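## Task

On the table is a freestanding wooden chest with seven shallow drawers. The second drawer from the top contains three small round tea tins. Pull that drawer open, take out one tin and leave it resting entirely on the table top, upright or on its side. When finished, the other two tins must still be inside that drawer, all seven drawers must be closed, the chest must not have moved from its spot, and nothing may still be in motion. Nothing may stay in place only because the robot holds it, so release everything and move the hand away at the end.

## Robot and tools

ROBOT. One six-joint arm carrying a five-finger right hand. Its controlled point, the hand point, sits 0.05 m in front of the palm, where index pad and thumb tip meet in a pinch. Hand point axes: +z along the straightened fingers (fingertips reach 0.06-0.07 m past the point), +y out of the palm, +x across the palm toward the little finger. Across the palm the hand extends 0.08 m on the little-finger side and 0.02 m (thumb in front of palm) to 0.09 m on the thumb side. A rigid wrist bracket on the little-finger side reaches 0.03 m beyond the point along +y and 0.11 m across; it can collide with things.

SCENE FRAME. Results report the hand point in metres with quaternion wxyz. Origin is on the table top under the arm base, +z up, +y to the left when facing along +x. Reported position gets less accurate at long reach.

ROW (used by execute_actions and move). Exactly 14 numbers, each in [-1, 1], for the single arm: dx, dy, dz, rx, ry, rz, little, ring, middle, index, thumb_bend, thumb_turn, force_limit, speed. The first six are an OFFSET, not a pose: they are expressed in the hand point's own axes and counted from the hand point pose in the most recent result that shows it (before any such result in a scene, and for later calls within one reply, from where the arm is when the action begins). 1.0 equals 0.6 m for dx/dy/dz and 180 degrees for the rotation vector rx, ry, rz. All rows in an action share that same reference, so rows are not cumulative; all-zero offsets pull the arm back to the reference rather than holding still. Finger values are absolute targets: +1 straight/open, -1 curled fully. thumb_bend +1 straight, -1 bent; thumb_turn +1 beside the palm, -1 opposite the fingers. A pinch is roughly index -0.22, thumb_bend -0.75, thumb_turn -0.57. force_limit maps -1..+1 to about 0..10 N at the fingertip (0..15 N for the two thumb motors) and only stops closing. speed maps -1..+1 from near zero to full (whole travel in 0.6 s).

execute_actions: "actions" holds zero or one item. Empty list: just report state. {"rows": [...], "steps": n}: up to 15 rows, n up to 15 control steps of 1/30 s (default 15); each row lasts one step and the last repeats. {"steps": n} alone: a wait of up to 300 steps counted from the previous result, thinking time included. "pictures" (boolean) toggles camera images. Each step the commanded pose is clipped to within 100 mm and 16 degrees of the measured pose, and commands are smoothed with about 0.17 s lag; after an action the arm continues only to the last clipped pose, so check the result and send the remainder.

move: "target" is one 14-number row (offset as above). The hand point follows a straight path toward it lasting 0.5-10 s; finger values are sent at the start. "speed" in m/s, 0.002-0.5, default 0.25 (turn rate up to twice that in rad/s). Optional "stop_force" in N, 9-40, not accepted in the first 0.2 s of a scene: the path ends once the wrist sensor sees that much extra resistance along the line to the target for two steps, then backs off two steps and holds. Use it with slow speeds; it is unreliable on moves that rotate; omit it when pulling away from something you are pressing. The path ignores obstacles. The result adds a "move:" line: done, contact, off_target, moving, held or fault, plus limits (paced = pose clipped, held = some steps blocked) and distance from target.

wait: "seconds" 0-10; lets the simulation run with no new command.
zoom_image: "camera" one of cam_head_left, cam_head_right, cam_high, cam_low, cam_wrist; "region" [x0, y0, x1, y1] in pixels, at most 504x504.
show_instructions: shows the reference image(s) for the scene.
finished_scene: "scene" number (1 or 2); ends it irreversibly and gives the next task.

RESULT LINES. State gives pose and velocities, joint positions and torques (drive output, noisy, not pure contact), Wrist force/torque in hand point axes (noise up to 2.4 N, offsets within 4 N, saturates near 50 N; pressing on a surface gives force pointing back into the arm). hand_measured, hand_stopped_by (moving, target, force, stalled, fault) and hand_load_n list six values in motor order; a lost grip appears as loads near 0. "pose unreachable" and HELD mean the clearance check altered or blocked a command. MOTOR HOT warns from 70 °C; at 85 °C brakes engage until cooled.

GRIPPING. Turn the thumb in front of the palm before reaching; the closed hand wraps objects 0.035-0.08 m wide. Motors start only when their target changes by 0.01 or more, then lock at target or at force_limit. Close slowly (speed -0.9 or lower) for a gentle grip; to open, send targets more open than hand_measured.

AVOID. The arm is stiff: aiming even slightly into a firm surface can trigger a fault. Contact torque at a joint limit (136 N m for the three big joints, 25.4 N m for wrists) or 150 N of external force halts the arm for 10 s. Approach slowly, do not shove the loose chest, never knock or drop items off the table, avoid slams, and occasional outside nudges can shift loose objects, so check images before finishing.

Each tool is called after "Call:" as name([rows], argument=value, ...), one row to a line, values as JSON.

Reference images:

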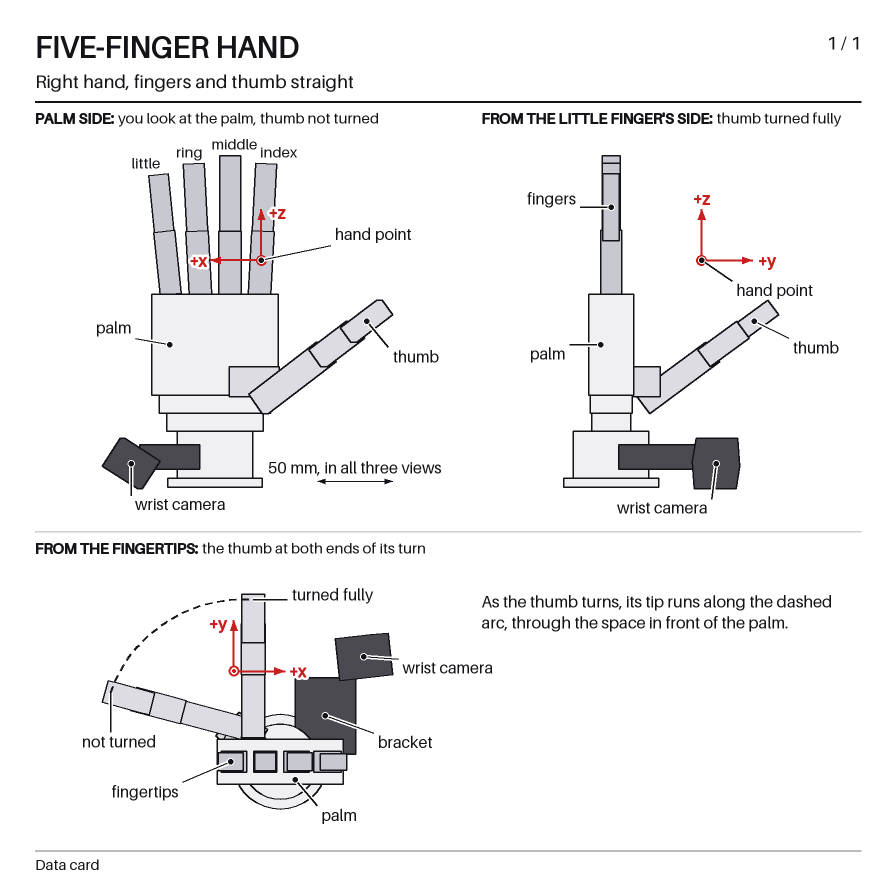

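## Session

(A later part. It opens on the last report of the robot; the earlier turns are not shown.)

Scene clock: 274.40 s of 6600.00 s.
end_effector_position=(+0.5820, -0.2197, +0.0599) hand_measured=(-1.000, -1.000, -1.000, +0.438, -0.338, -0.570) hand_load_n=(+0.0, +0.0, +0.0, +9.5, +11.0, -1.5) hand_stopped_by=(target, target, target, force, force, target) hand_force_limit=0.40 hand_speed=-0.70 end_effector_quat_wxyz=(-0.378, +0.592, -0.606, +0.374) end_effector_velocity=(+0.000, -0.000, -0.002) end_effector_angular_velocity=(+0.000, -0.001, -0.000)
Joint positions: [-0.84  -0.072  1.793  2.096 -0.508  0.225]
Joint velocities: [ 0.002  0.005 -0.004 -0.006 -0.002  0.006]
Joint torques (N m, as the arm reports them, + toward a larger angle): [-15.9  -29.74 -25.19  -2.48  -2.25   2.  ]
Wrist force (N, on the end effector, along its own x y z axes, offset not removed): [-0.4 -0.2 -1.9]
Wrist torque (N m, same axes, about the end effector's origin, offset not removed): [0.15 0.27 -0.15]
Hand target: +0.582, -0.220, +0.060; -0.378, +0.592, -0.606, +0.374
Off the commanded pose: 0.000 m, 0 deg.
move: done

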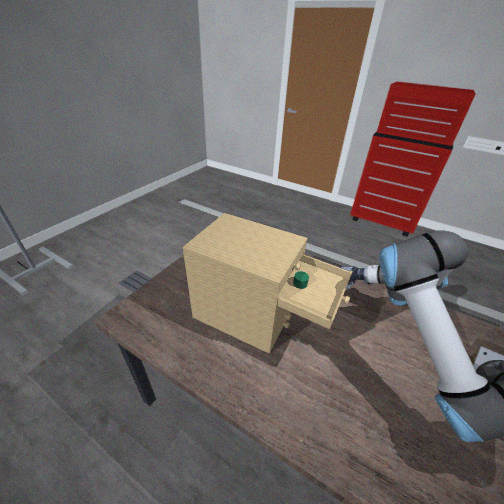

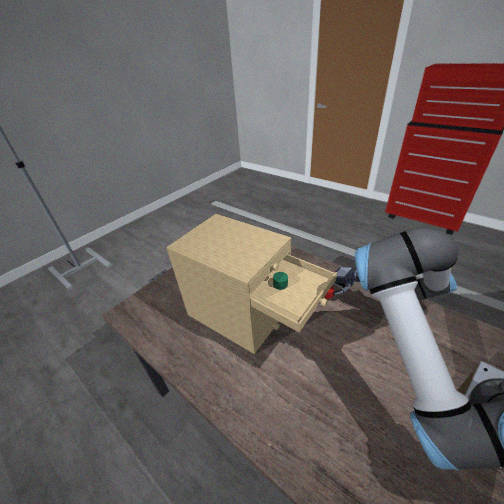

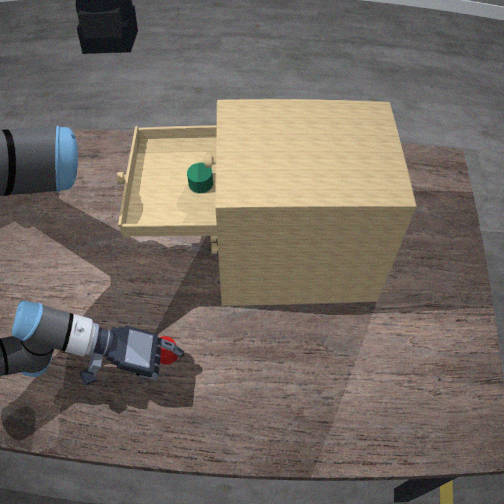

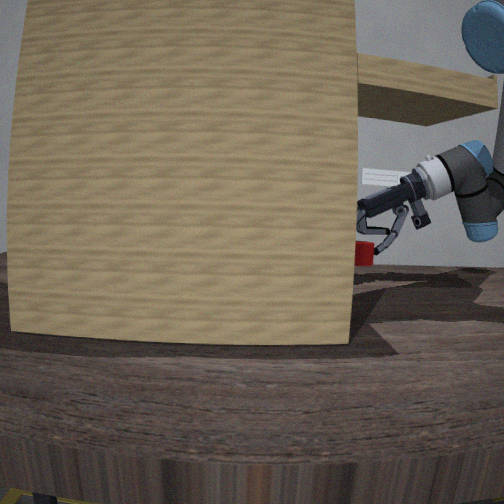

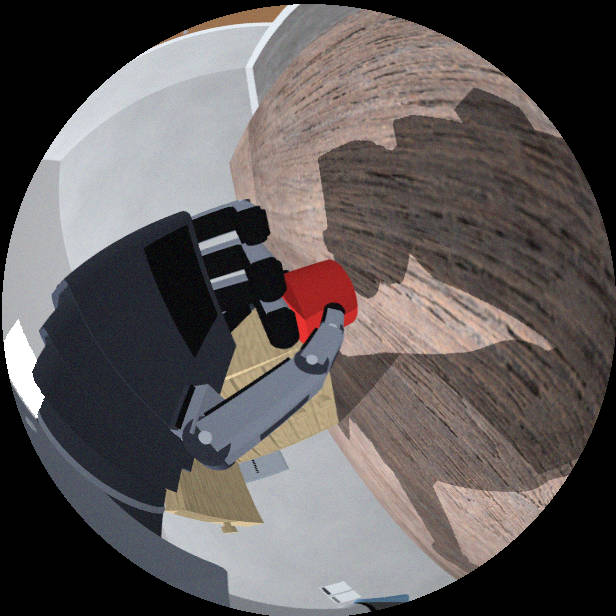

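Call:
move(target=[0,0.06,0.028,0,0,0,-1,-1,-1,-0.2,-0.6,-0.57,0.4,-0.7], speed=0.01, stop_force=9)

Call:
move(target=[0,0,0,0,0,0,-1,-1,-1,0.65,-0.15,-0.57,0.4,-0.3])

Call:
move(target=[0,-0.15,-0.07,0,0,0,-1,-1,-1,0.65,-0.15,-0.57,0.4,-0.3], speed=0.1)

Scene clock: 286.10 s of 6600.00 s.
end_effector_position=(+0.5816, -0.2191, +0.0267) hand_measured=(-1.000, -1.000, -1.000, +0.438, -0.338, -0.570) hand_load_n=(+0.0, +0.0, +0.0, +13.5, +7.5, -0.5) hand_stopped_by=(target, target, target, force, force, target) hand_force_limit=0.40 hand_speed=-0.70 end_effector_quat_wxyz=(-0.378, +0.592, -0.606, +0.374) end_effector_velocity=(-0.002, +0.000, +0.000) end_effector_angular_velocity=(+0.004, +0.004, -0.001)
Joint positions: [-0.802 -0.007  1.754  2.03  -0.538  0.271]
Joint velocities: [-0.003 -0.003  0.007  0.007  0.004 -0.006]
Joint torques (N m, as the arm reports them, + toward a larger angle): [-42.45 -40.57   7.25   1.46   2.66  -2.46]
Wrist force (N, on the end effector, along its own x y z axes, offset not removed): [3.5 -8.3 -7.7]
Wrist torque (N m, same axes, about the end effector's origin, offset not removed): [0.58 0.06 0.15]
Hand target: +0.582, -0.219, +0.027; -0.378, +0.592, -0.606, +0.374
Off the commanded pose: 0.007 m, 0 deg.
After step 90, 5.03 s passed at rest.
move: contact

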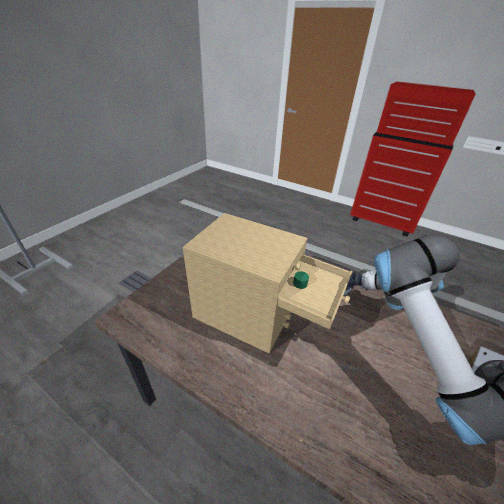

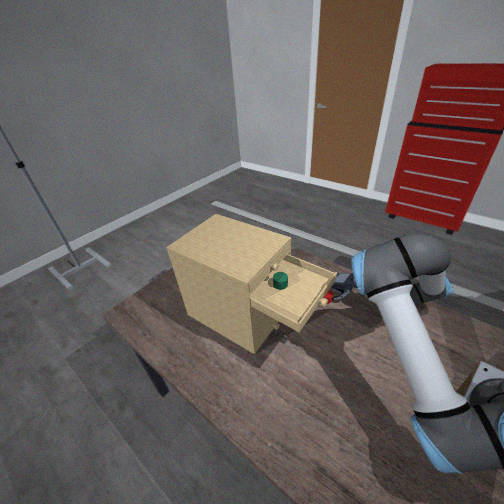

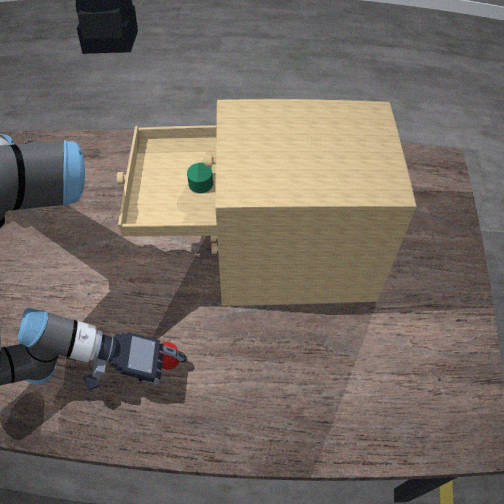

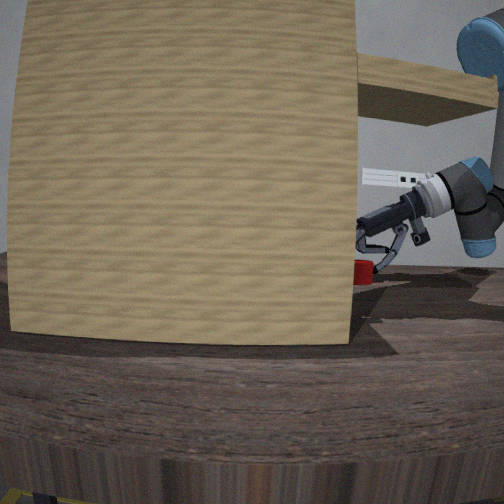

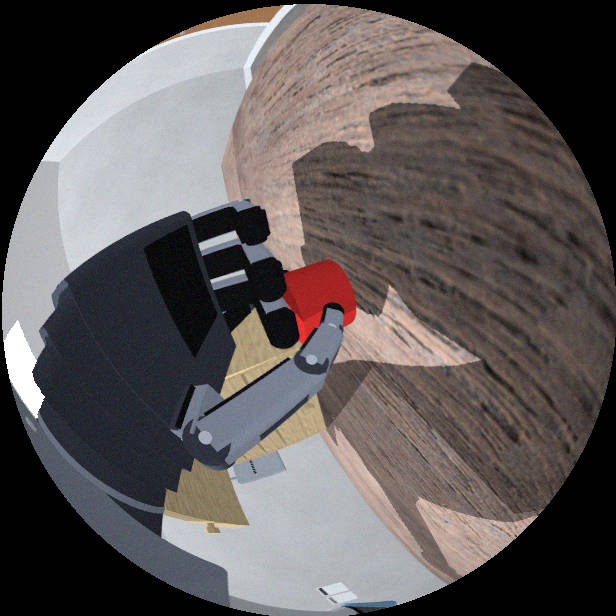

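Scene clock: 286.63 s of 6600.00 s.
end_effector_position=(+0.5816, -0.2191, +0.0267) hand_measured=(-1.000, -1.000, -1.000, +0.650, -0.150, -0.570) hand_load_n=(+0.0, +0.0, +0.0, +0.0, +0.0, +0.0) hand_stopped_by=(target, target, target, target, target, target) hand_force_limit=0.40 hand_speed=-0.30 end_effector_quat_wxyz=(-0.378, +0.592, -0.606, +0.374) end_effector_velocity=(-0.000, -0.000, -0.001) end_effector_angular_velocity=(+0.002, +0.001, -0.001)
Joint positions: [-0.802 -0.007  1.755  2.03  -0.538  0.271]
Joint velocities: [ 0.     0.002 -0.001  0.001 -0.     0.001]
Joint torques (N m, as the arm reports them, + toward a larger angle): [-27.04 -30.42 -22.13  -2.55  -2.25   1.86]
Wrist force (N, on the end effector, along its own x y z axes, offset not removed): [2.8 2.7 -1.8]
Wrist torque (N m, same axes, about the end effector's origin, offset not removed): [0.68 -0.24 0.24]
Hand target: +0.582, -0.219, +0.027; -0.378, +0.592, -0.606, +0.374
Off the commanded pose: 0.000 m, 0 deg.
move: done

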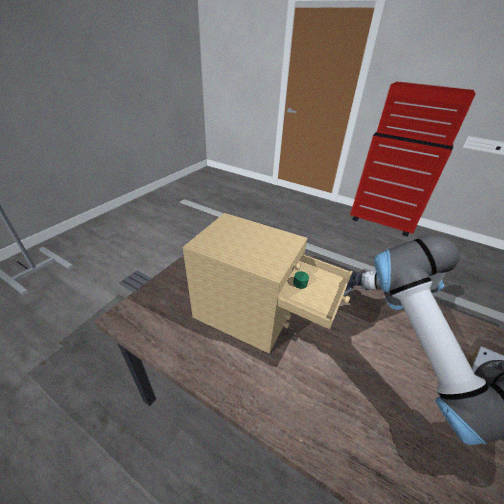

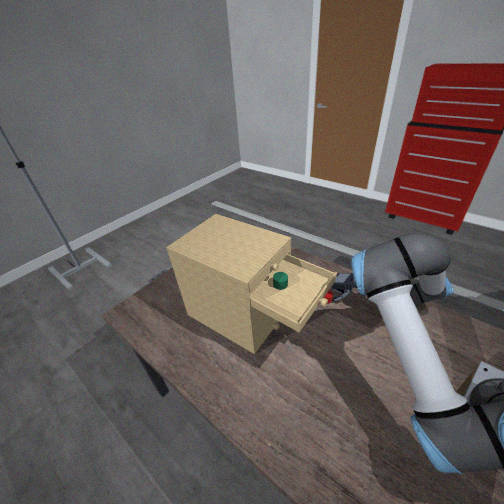

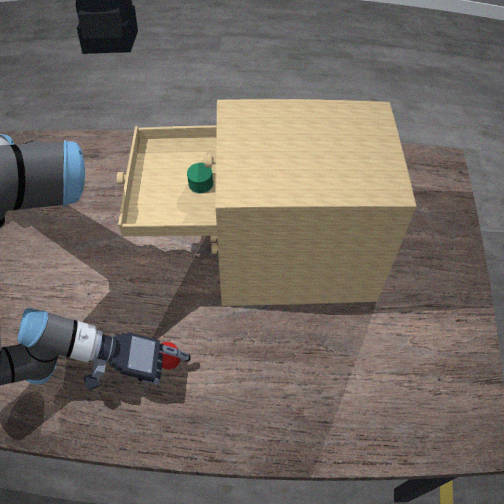

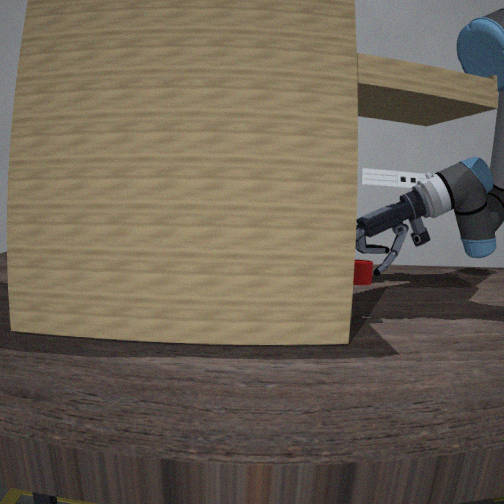

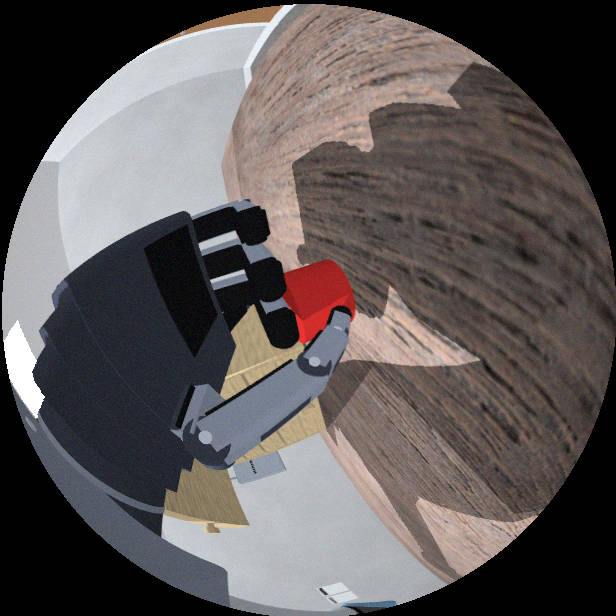

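Scene clock: 288.10 s of 6600.00 s.
end_effector_position=(+0.5829, -0.2206, +0.1258) hand_measured=(-1.000, -1.000, -1.000, +0.650, -0.150, -0.570) hand_load_n=(+0.0, +0.0, +0.0, +0.0, +0.0, +0.0) hand_stopped_by=(target, target, target, target, target, target) hand_force_limit=0.40 hand_speed=-0.30 end_effector_quat_wxyz=(-0.378, +0.592, -0.606, +0.374) end_effector_velocity=(-0.000, -0.001, +0.002) end_effector_angular_velocity=(-0.000, +0.000, -0.000)
Joint positions: [-0.907 -0.204  1.852  2.253 -0.457  0.13 ]
Joint velocities: [-0.003 -0.004  0.002  0.008  0.002 -0.006]
Joint torques (N m, as the arm reports them, + toward a larger angle): [-45.52 -41.15   2.36   0.94   1.94  -2.23]
Wrist force (N, on the end effector, along its own x y z axes, offset not removed): [-0.1 3.4 -2.6]
Wrist torque (N m, same axes, about the end effector's origin, offset not removed): [0.55 0.29 0.07]
Hand target: +0.583, -0.221, +0.126; -0.378, +0.592, -0.606, +0.373
Off the commanded pose: 0.000 m, 0 deg.
move: done

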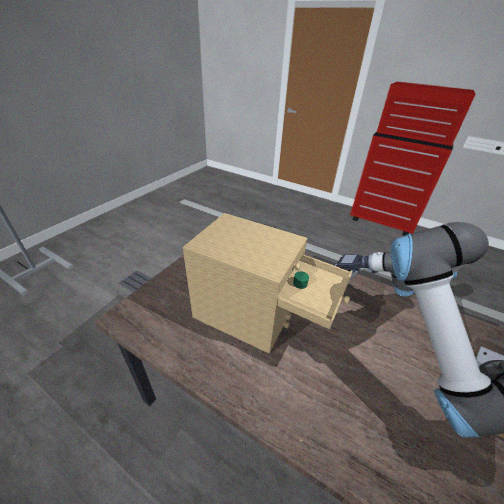

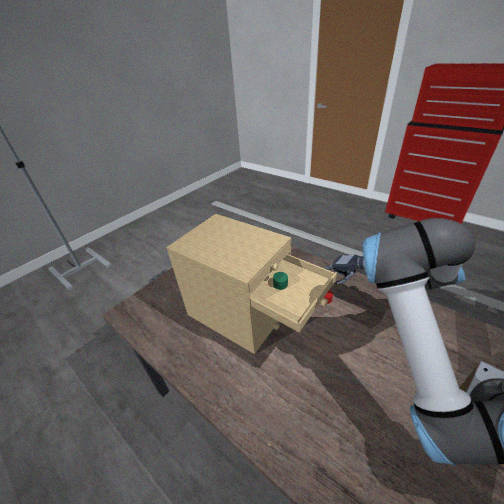

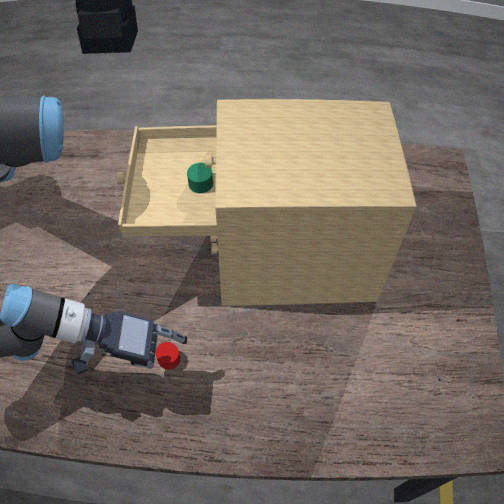

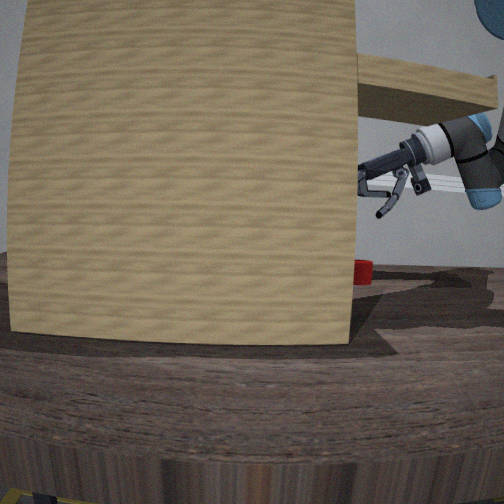

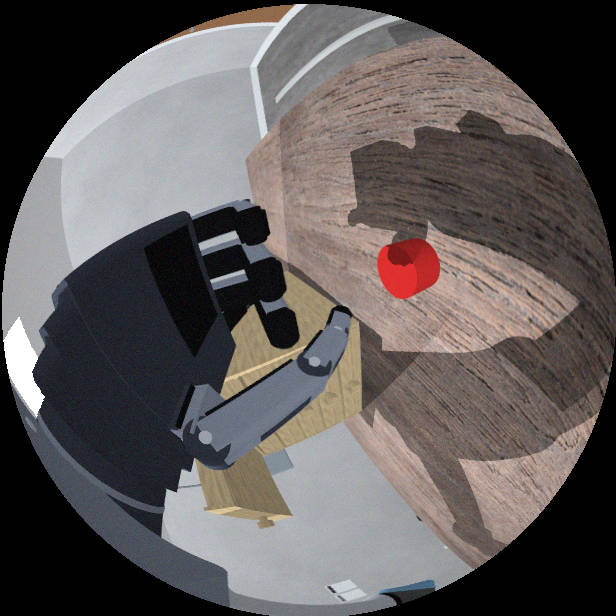

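Call:
move(target=[0,-0.0845,-0.37,0,0,0,-1,-1,-1,1,-1,-0.57,0.4,0])

Call:
move(target=[-0.415,0,0,0,0,0,-1,-1,-1,1,-1,-0.57,0.4,0])

Call:
zoom_image(camera="cam_high", region=[0, 100, 160, 260])

Scene clock: 299.43 s of 6600.00 s.
end_effector_position=(+0.4050, -0.2200, +0.2678) hand_measured=(-1.000, -1.000, -1.000, +1.000, -1.000, -0.570) hand_load_n=(+0.0, +0.0, +0.0, +0.0, +0.0, +0.0) hand_stopped_by=(target, target, target, target, target, target) hand_force_limit=0.40 hand_speed=0.00 end_effector_quat_wxyz=(-0.378, +0.592, -0.606, +0.374) end_effector_velocity=(+0.000, -0.001, -0.001) end_effector_angular_velocity=(+0.007, +0.009, +0.016)
Joint positions: [-1.386 -0.777  2.319  3.572 -0.336 -1.157]
Joint velocities: [ 0.003 -0.006 -0.016  0.073 -0.001 -0.047]
Joint torques (N m, as the arm reports them, + toward a larger angle): [ -1.29 -24.38 -34.31  -0.59  -0.63  -1.9 ]
Wrist force (N, on the end effector, along its own x y z axes, offset not removed): [1.2 0.7 -2.6]
Wrist torque (N m, same axes, about the end effector's origin, offset not removed): [0.44 -0.06 0.11]
Hand target: +0.405, -0.220, +0.268; -0.378, +0.592, -0.606, +0.373
Off the commanded pose: 0.000 m, 0 deg.
After step 90, 6.37 s passed at rest.
move: done

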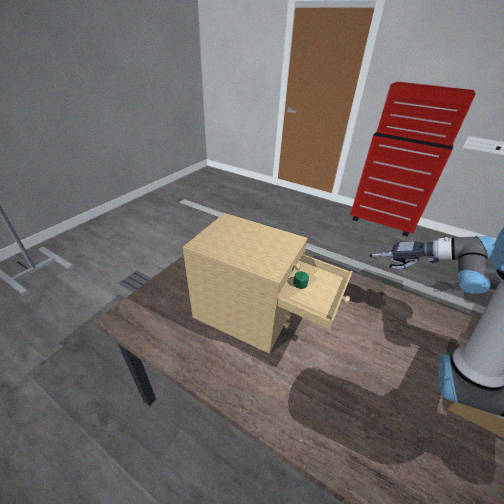

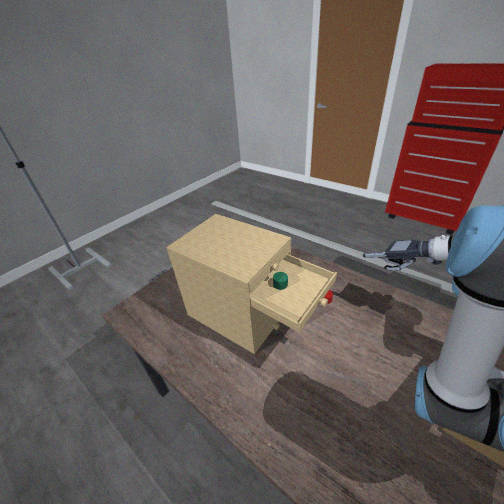

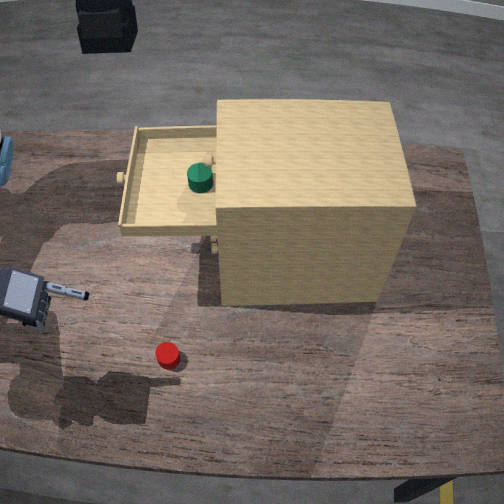

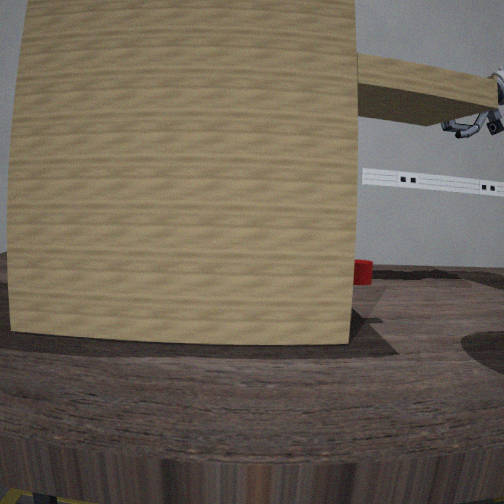

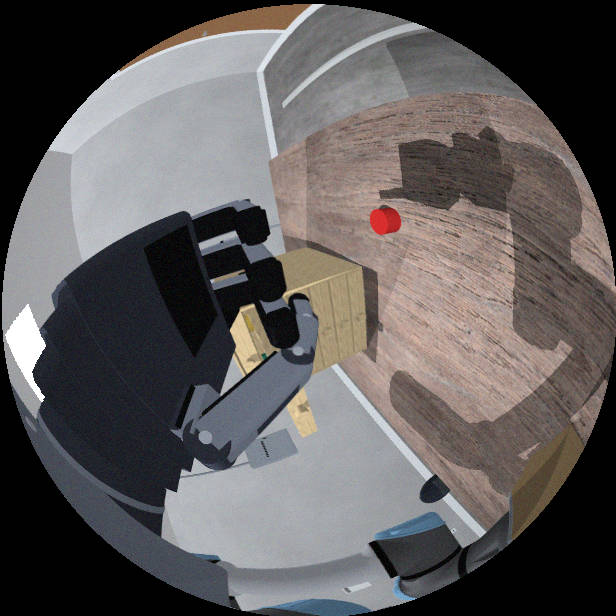

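Scene clock: 301.10 s of 6600.00 s.
end_effector_position=(+0.4085, +0.0285, +0.2714) hand_measured=(-1.000, -1.000, -1.000, +1.000, -1.000, -0.570) hand_load_n=(+0.0, +0.0, +0.0, +0.0, +0.0, +0.0) hand_stopped_by=(target, target, target, target, target, target) hand_force_limit=0.40 hand_speed=0.00 end_effector_quat_wxyz=(-0.378, +0.592, -0.606, +0.374) end_effector_velocity=(-0.001, +0.002, +0.001) end_effector_angular_velocity=(-0.000, +0.002, -0.000)
Joint positions: [-1.25  -1.444  2.757  3.397 -0.309 -0.732]
Joint velocities: [-0.003 -0.024  0.     0.037 -0.001 -0.014]
Joint torques (N m, as the arm reports them, + toward a larger angle): [-29.83  -1.68  -6.93  -0.14  -1.06  -2.11]
Wrist force (N, on the end effector, along its own x y z axes, offset not removed): [1.1 2.2 0.3]
Wrist torque (N m, same axes, about the end effector's origin, offset not removed): [0.20 -0.28 0.14]
Hand target: +0.408, +0.029, +0.272; -0.378, +0.592, -0.606, +0.374
Off the commanded pose: 0.001 m, 0 deg.
move: done

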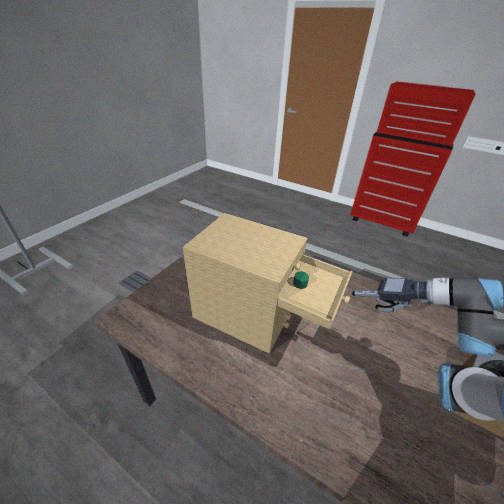

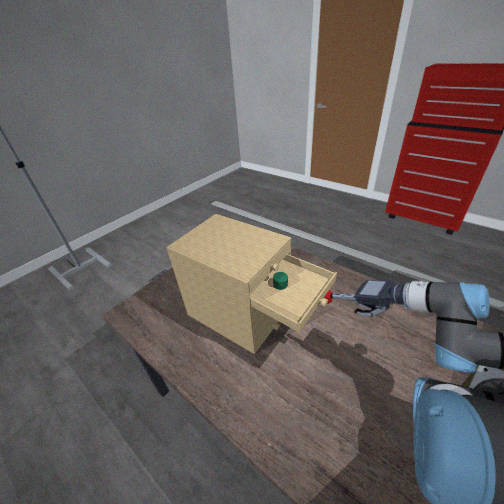

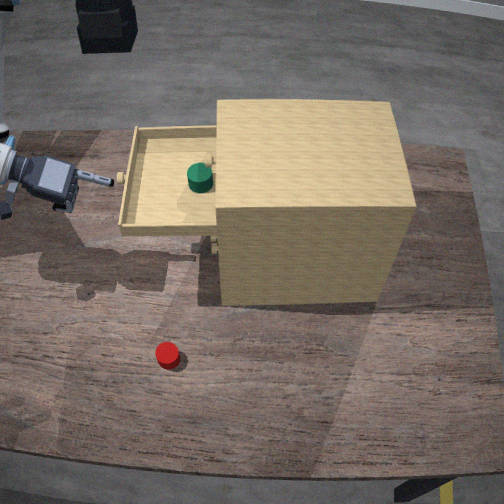

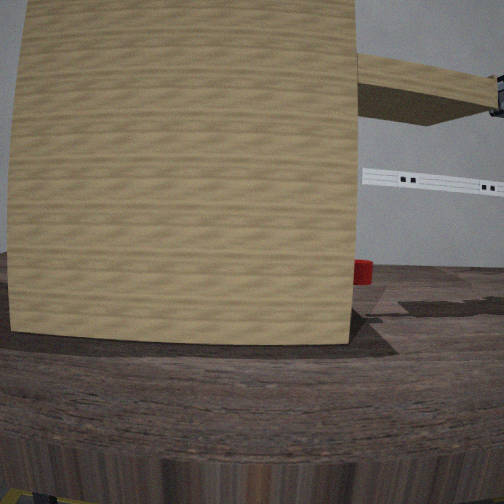

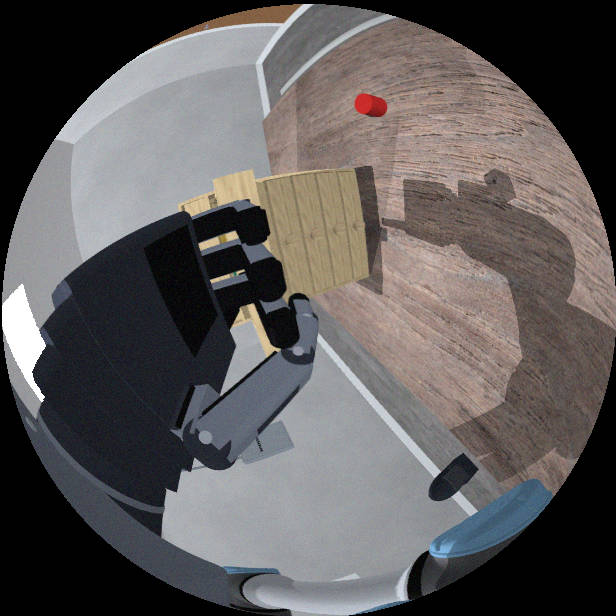

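Region (0, 100, 160, 260) of cam_high's 504x504 image, scaled by 3.150, with more detail than that image has.

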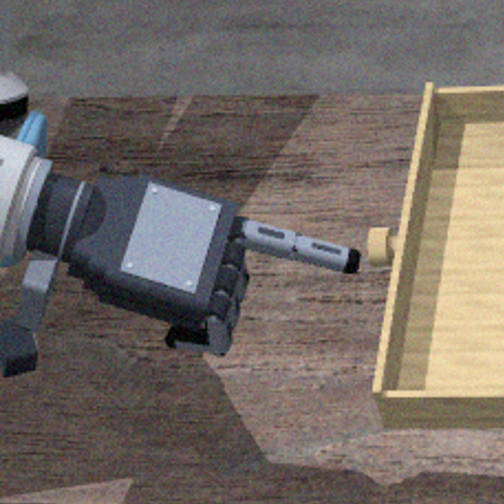

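Call:
move(target=[0.028,0.006,0.003,0,0,0,-1,-1,-1,1,-1,-0.57,0.4,0], speed=0.05)

Call:
move(target=[0,-0.162,0.347,0,0,0,-1,-1,-1,1,-1,-0.57,0.4,0], speed=0.04, stop_force=12)

Scene clock: 307.80 s of 6600.00 s.
end_effector_position=(+0.4083, +0.0120, +0.2672) hand_measured=(-1.000, -1.000, -1.000, +1.000, -1.000, -0.570) hand_load_n=(+0.0, +0.0, +0.0, +0.0, +0.0, +0.0) hand_stopped_by=(target, target, target, target, target, target) hand_force_limit=0.40 hand_speed=0.00 end_effector_quat_wxyz=(-0.378, +0.592, -0.606, +0.374) end_effector_velocity=(+0.000, -0.001, -0.001) end_effector_angular_velocity=(+0.002, -0.001, +0.000)
Joint positions: [-1.26  -1.368  2.746  3.365 -0.309 -0.767]
Joint velocities: [-0.     0.014  0.001 -0.012  0.001 -0.   ]
Joint torques (N m, as the arm reports them, + toward a larger angle): [-30.58   9.56 -33.56  -4.11   2.97  -1.14]
Wrist force (N, on the end effector, along its own x y z axes, offset not removed): [1.0 -1.8 -2.3]
Wrist torque (N m, same axes, about the end effector's origin, offset not removed): [-0.09 -0.04 -0.03]
Hand target: +0.408, +0.012, +0.267; -0.378, +0.592, -0.606, +0.374
Off the commanded pose: 0.000 m, 0 deg.
After step 90, 2.87 s passed at rest.
move: done

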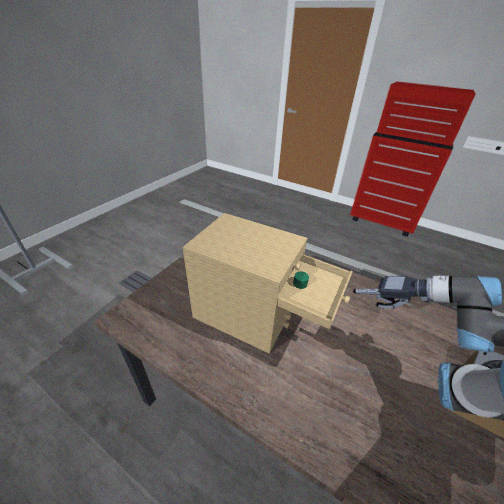

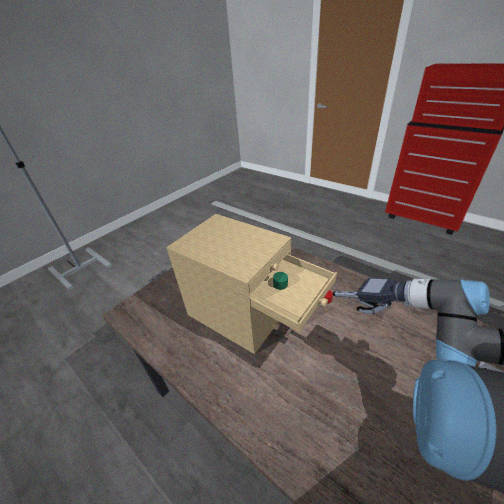

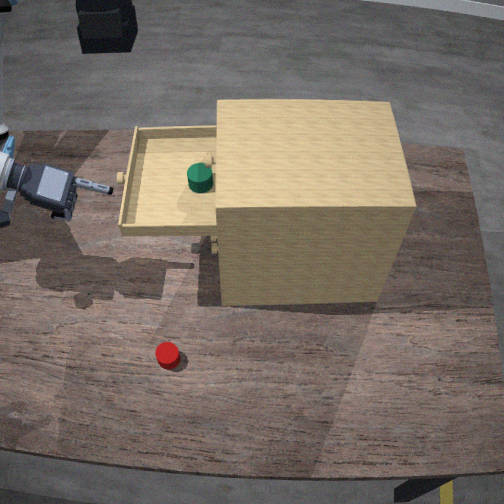

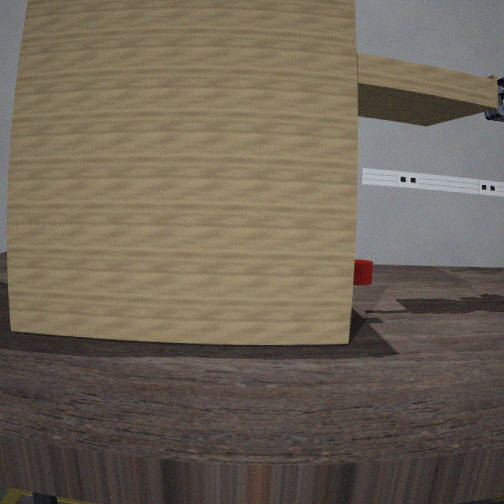

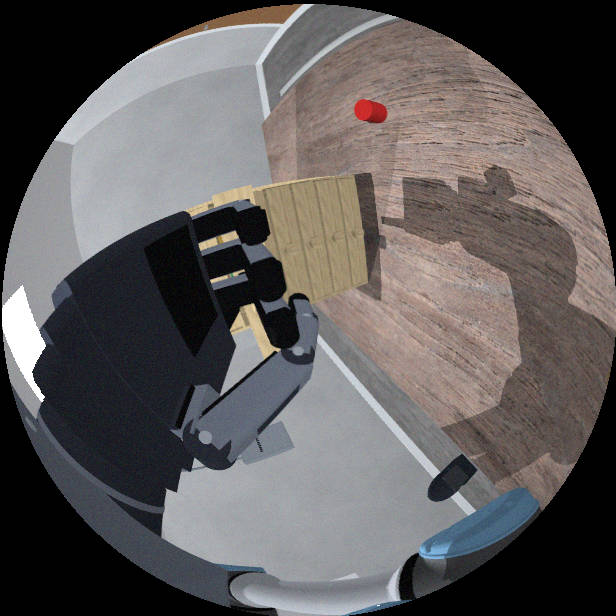

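Scene clock: 313.57 s of 6600.00 s.
end_effector_position=(+0.6160, +0.0089, +0.2645) hand_measured=(-1.000, -1.000, -1.000, +0.998, -1.000, -0.570) hand_load_n=(+0.0, +0.0, +0.0, -7.5, +0.0, +0.0) hand_stopped_by=(target, target, target, target, target, target) hand_force_limit=0.40 hand_speed=0.00 end_effector_quat_wxyz=(-0.377, +0.592, -0.606, +0.374) end_effector_velocity=(-0.002, -0.001, +0.001) end_effector_angular_velocity=(-0.001, -0.002, -0.000)
Joint positions: [-0.756 -0.857  2.145  2.446 -0.578  0.322]
Joint velocities: [-0.006 -0.002  0.006 -0.002  0.003 -0.004]
Joint torques (N m, as the arm reports them, + toward a larger angle): [-43.02 -25.54  -3.95  -2.6    0.5   -2.04]
Wrist force (N, on the end effector, along its own x y z axes, offset not removed): [-0.8 8.0 -8.7]
Wrist torque (N m, same axes, about the end effector's origin, offset not removed): [0.43 0.07 -0.15]
Hand target: +0.616, +0.009, +0.265; -0.378, +0.592, -0.606, +0.374
Off the commanded pose: 0.022 m, 0 deg.
move: contact

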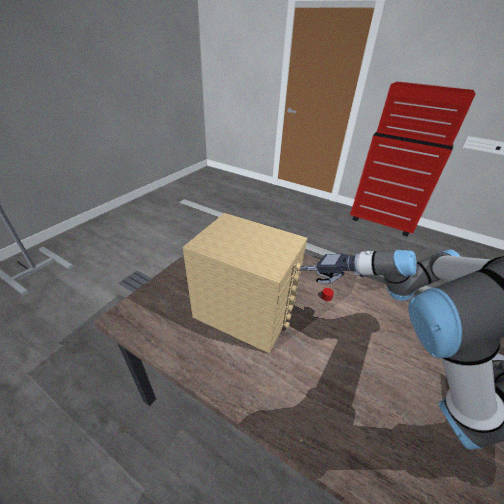

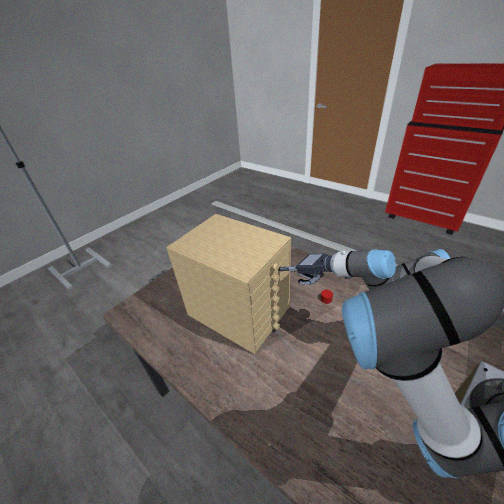

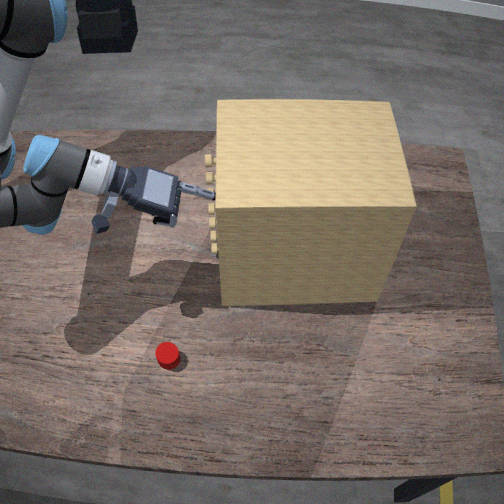

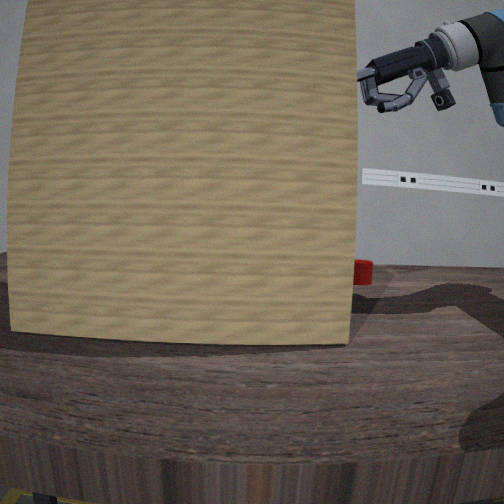

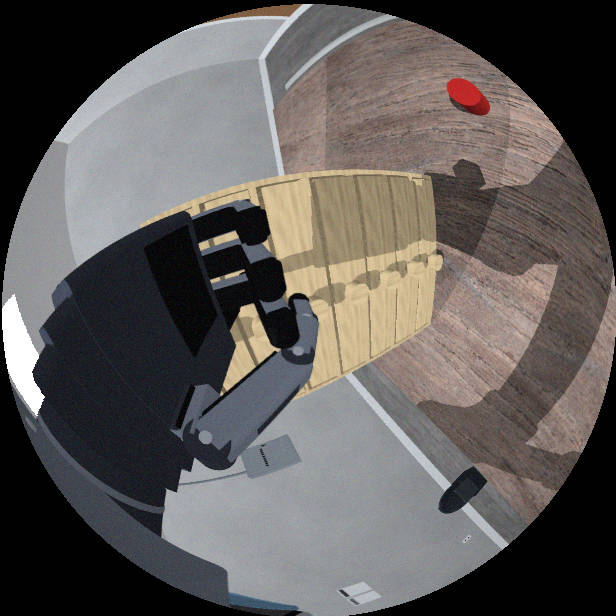

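Call:
move(target=[0,0.07,-0.15,0,0,0,-1,-1,-1,1,-1,-0.57,0.4,0], speed=0.15)

Call:
finished_scene(scene=1)

Scene clock: 320.50 s of 6600.00 s.
end_effector_position=(+0.5169, +0.0104, +0.2658) hand_measured=(-1.000, -1.000, -1.000, +1.000, -1.000, -0.570) hand_load_n=(+0.0, +0.0, +0.0, +0.0, +0.0, +0.0) hand_stopped_by=(target, target, target, target, target, target) hand_force_limit=0.40 hand_speed=0.00 end_effector_quat_wxyz=(-0.378, +0.592, -0.606, +0.374) end_effector_velocity=(-0.003, -0.001, +0.000) end_effector_angular_velocity=(+0.001, +0.004, -0.002)
Joint positions: [-0.943 -0.965  2.438  2.48  -0.433  0.073]
Joint velocities: [-0.007 -0.006  0.007  0.018  0.003 -0.018]
Joint torques (N m, as the arm reports them, + toward a larger angle): [-38.62 -17.03  -0.83   0.63   1.68  -1.88]
Wrist force (N, on the end effector, along its own x y z axes, offset not removed): [-1.3 -2.3 -0.1]
Wrist torque (N m, same axes, about the end effector's origin, offset not removed): [-0.21 0.29 -0.20]
Hand target: +0.517, +0.010, +0.266; -0.378, +0.592, -0.606, +0.374
Off the commanded pose: 0.000 m, 0 deg.
After step 90, 2.70 s passed at rest.
move: done

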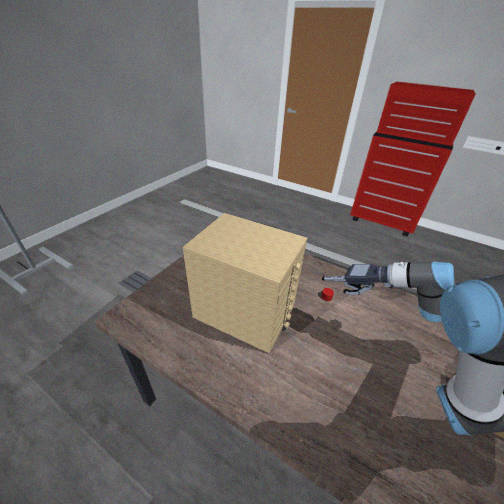

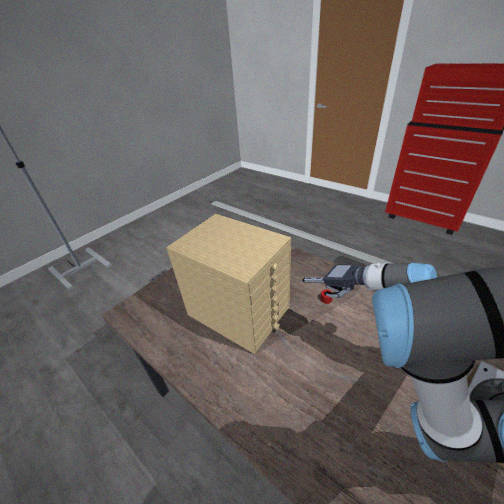

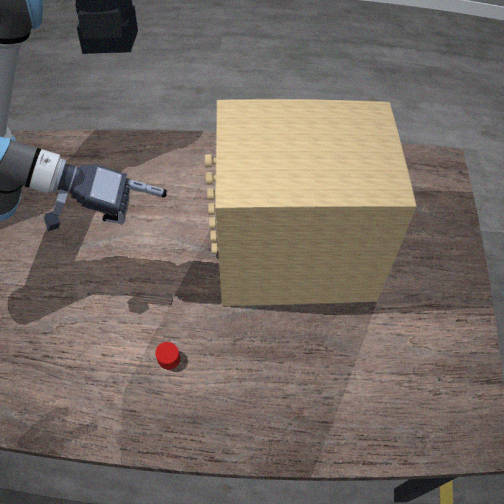

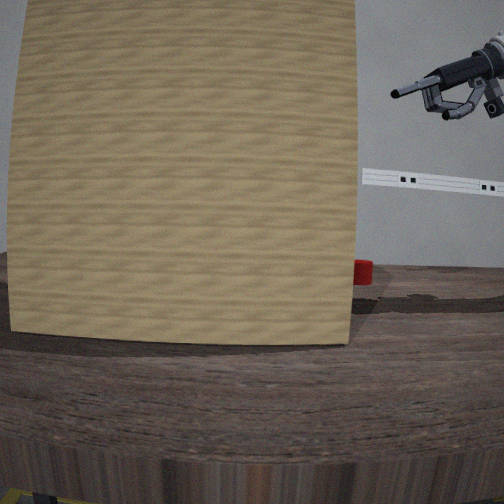

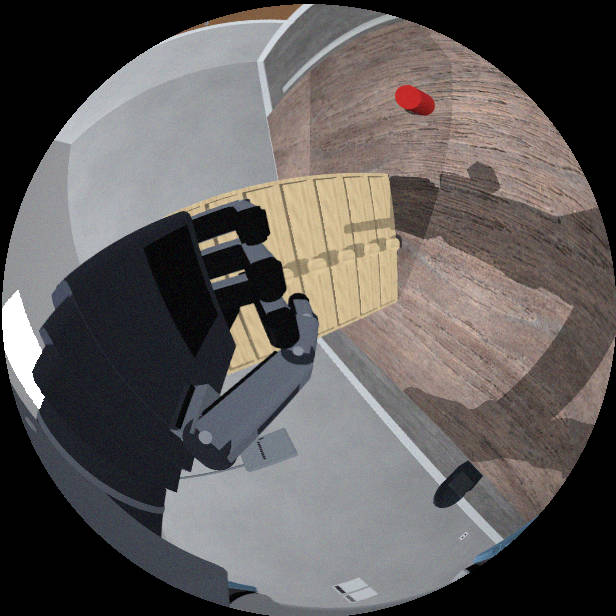

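The scene is finished: the task was done.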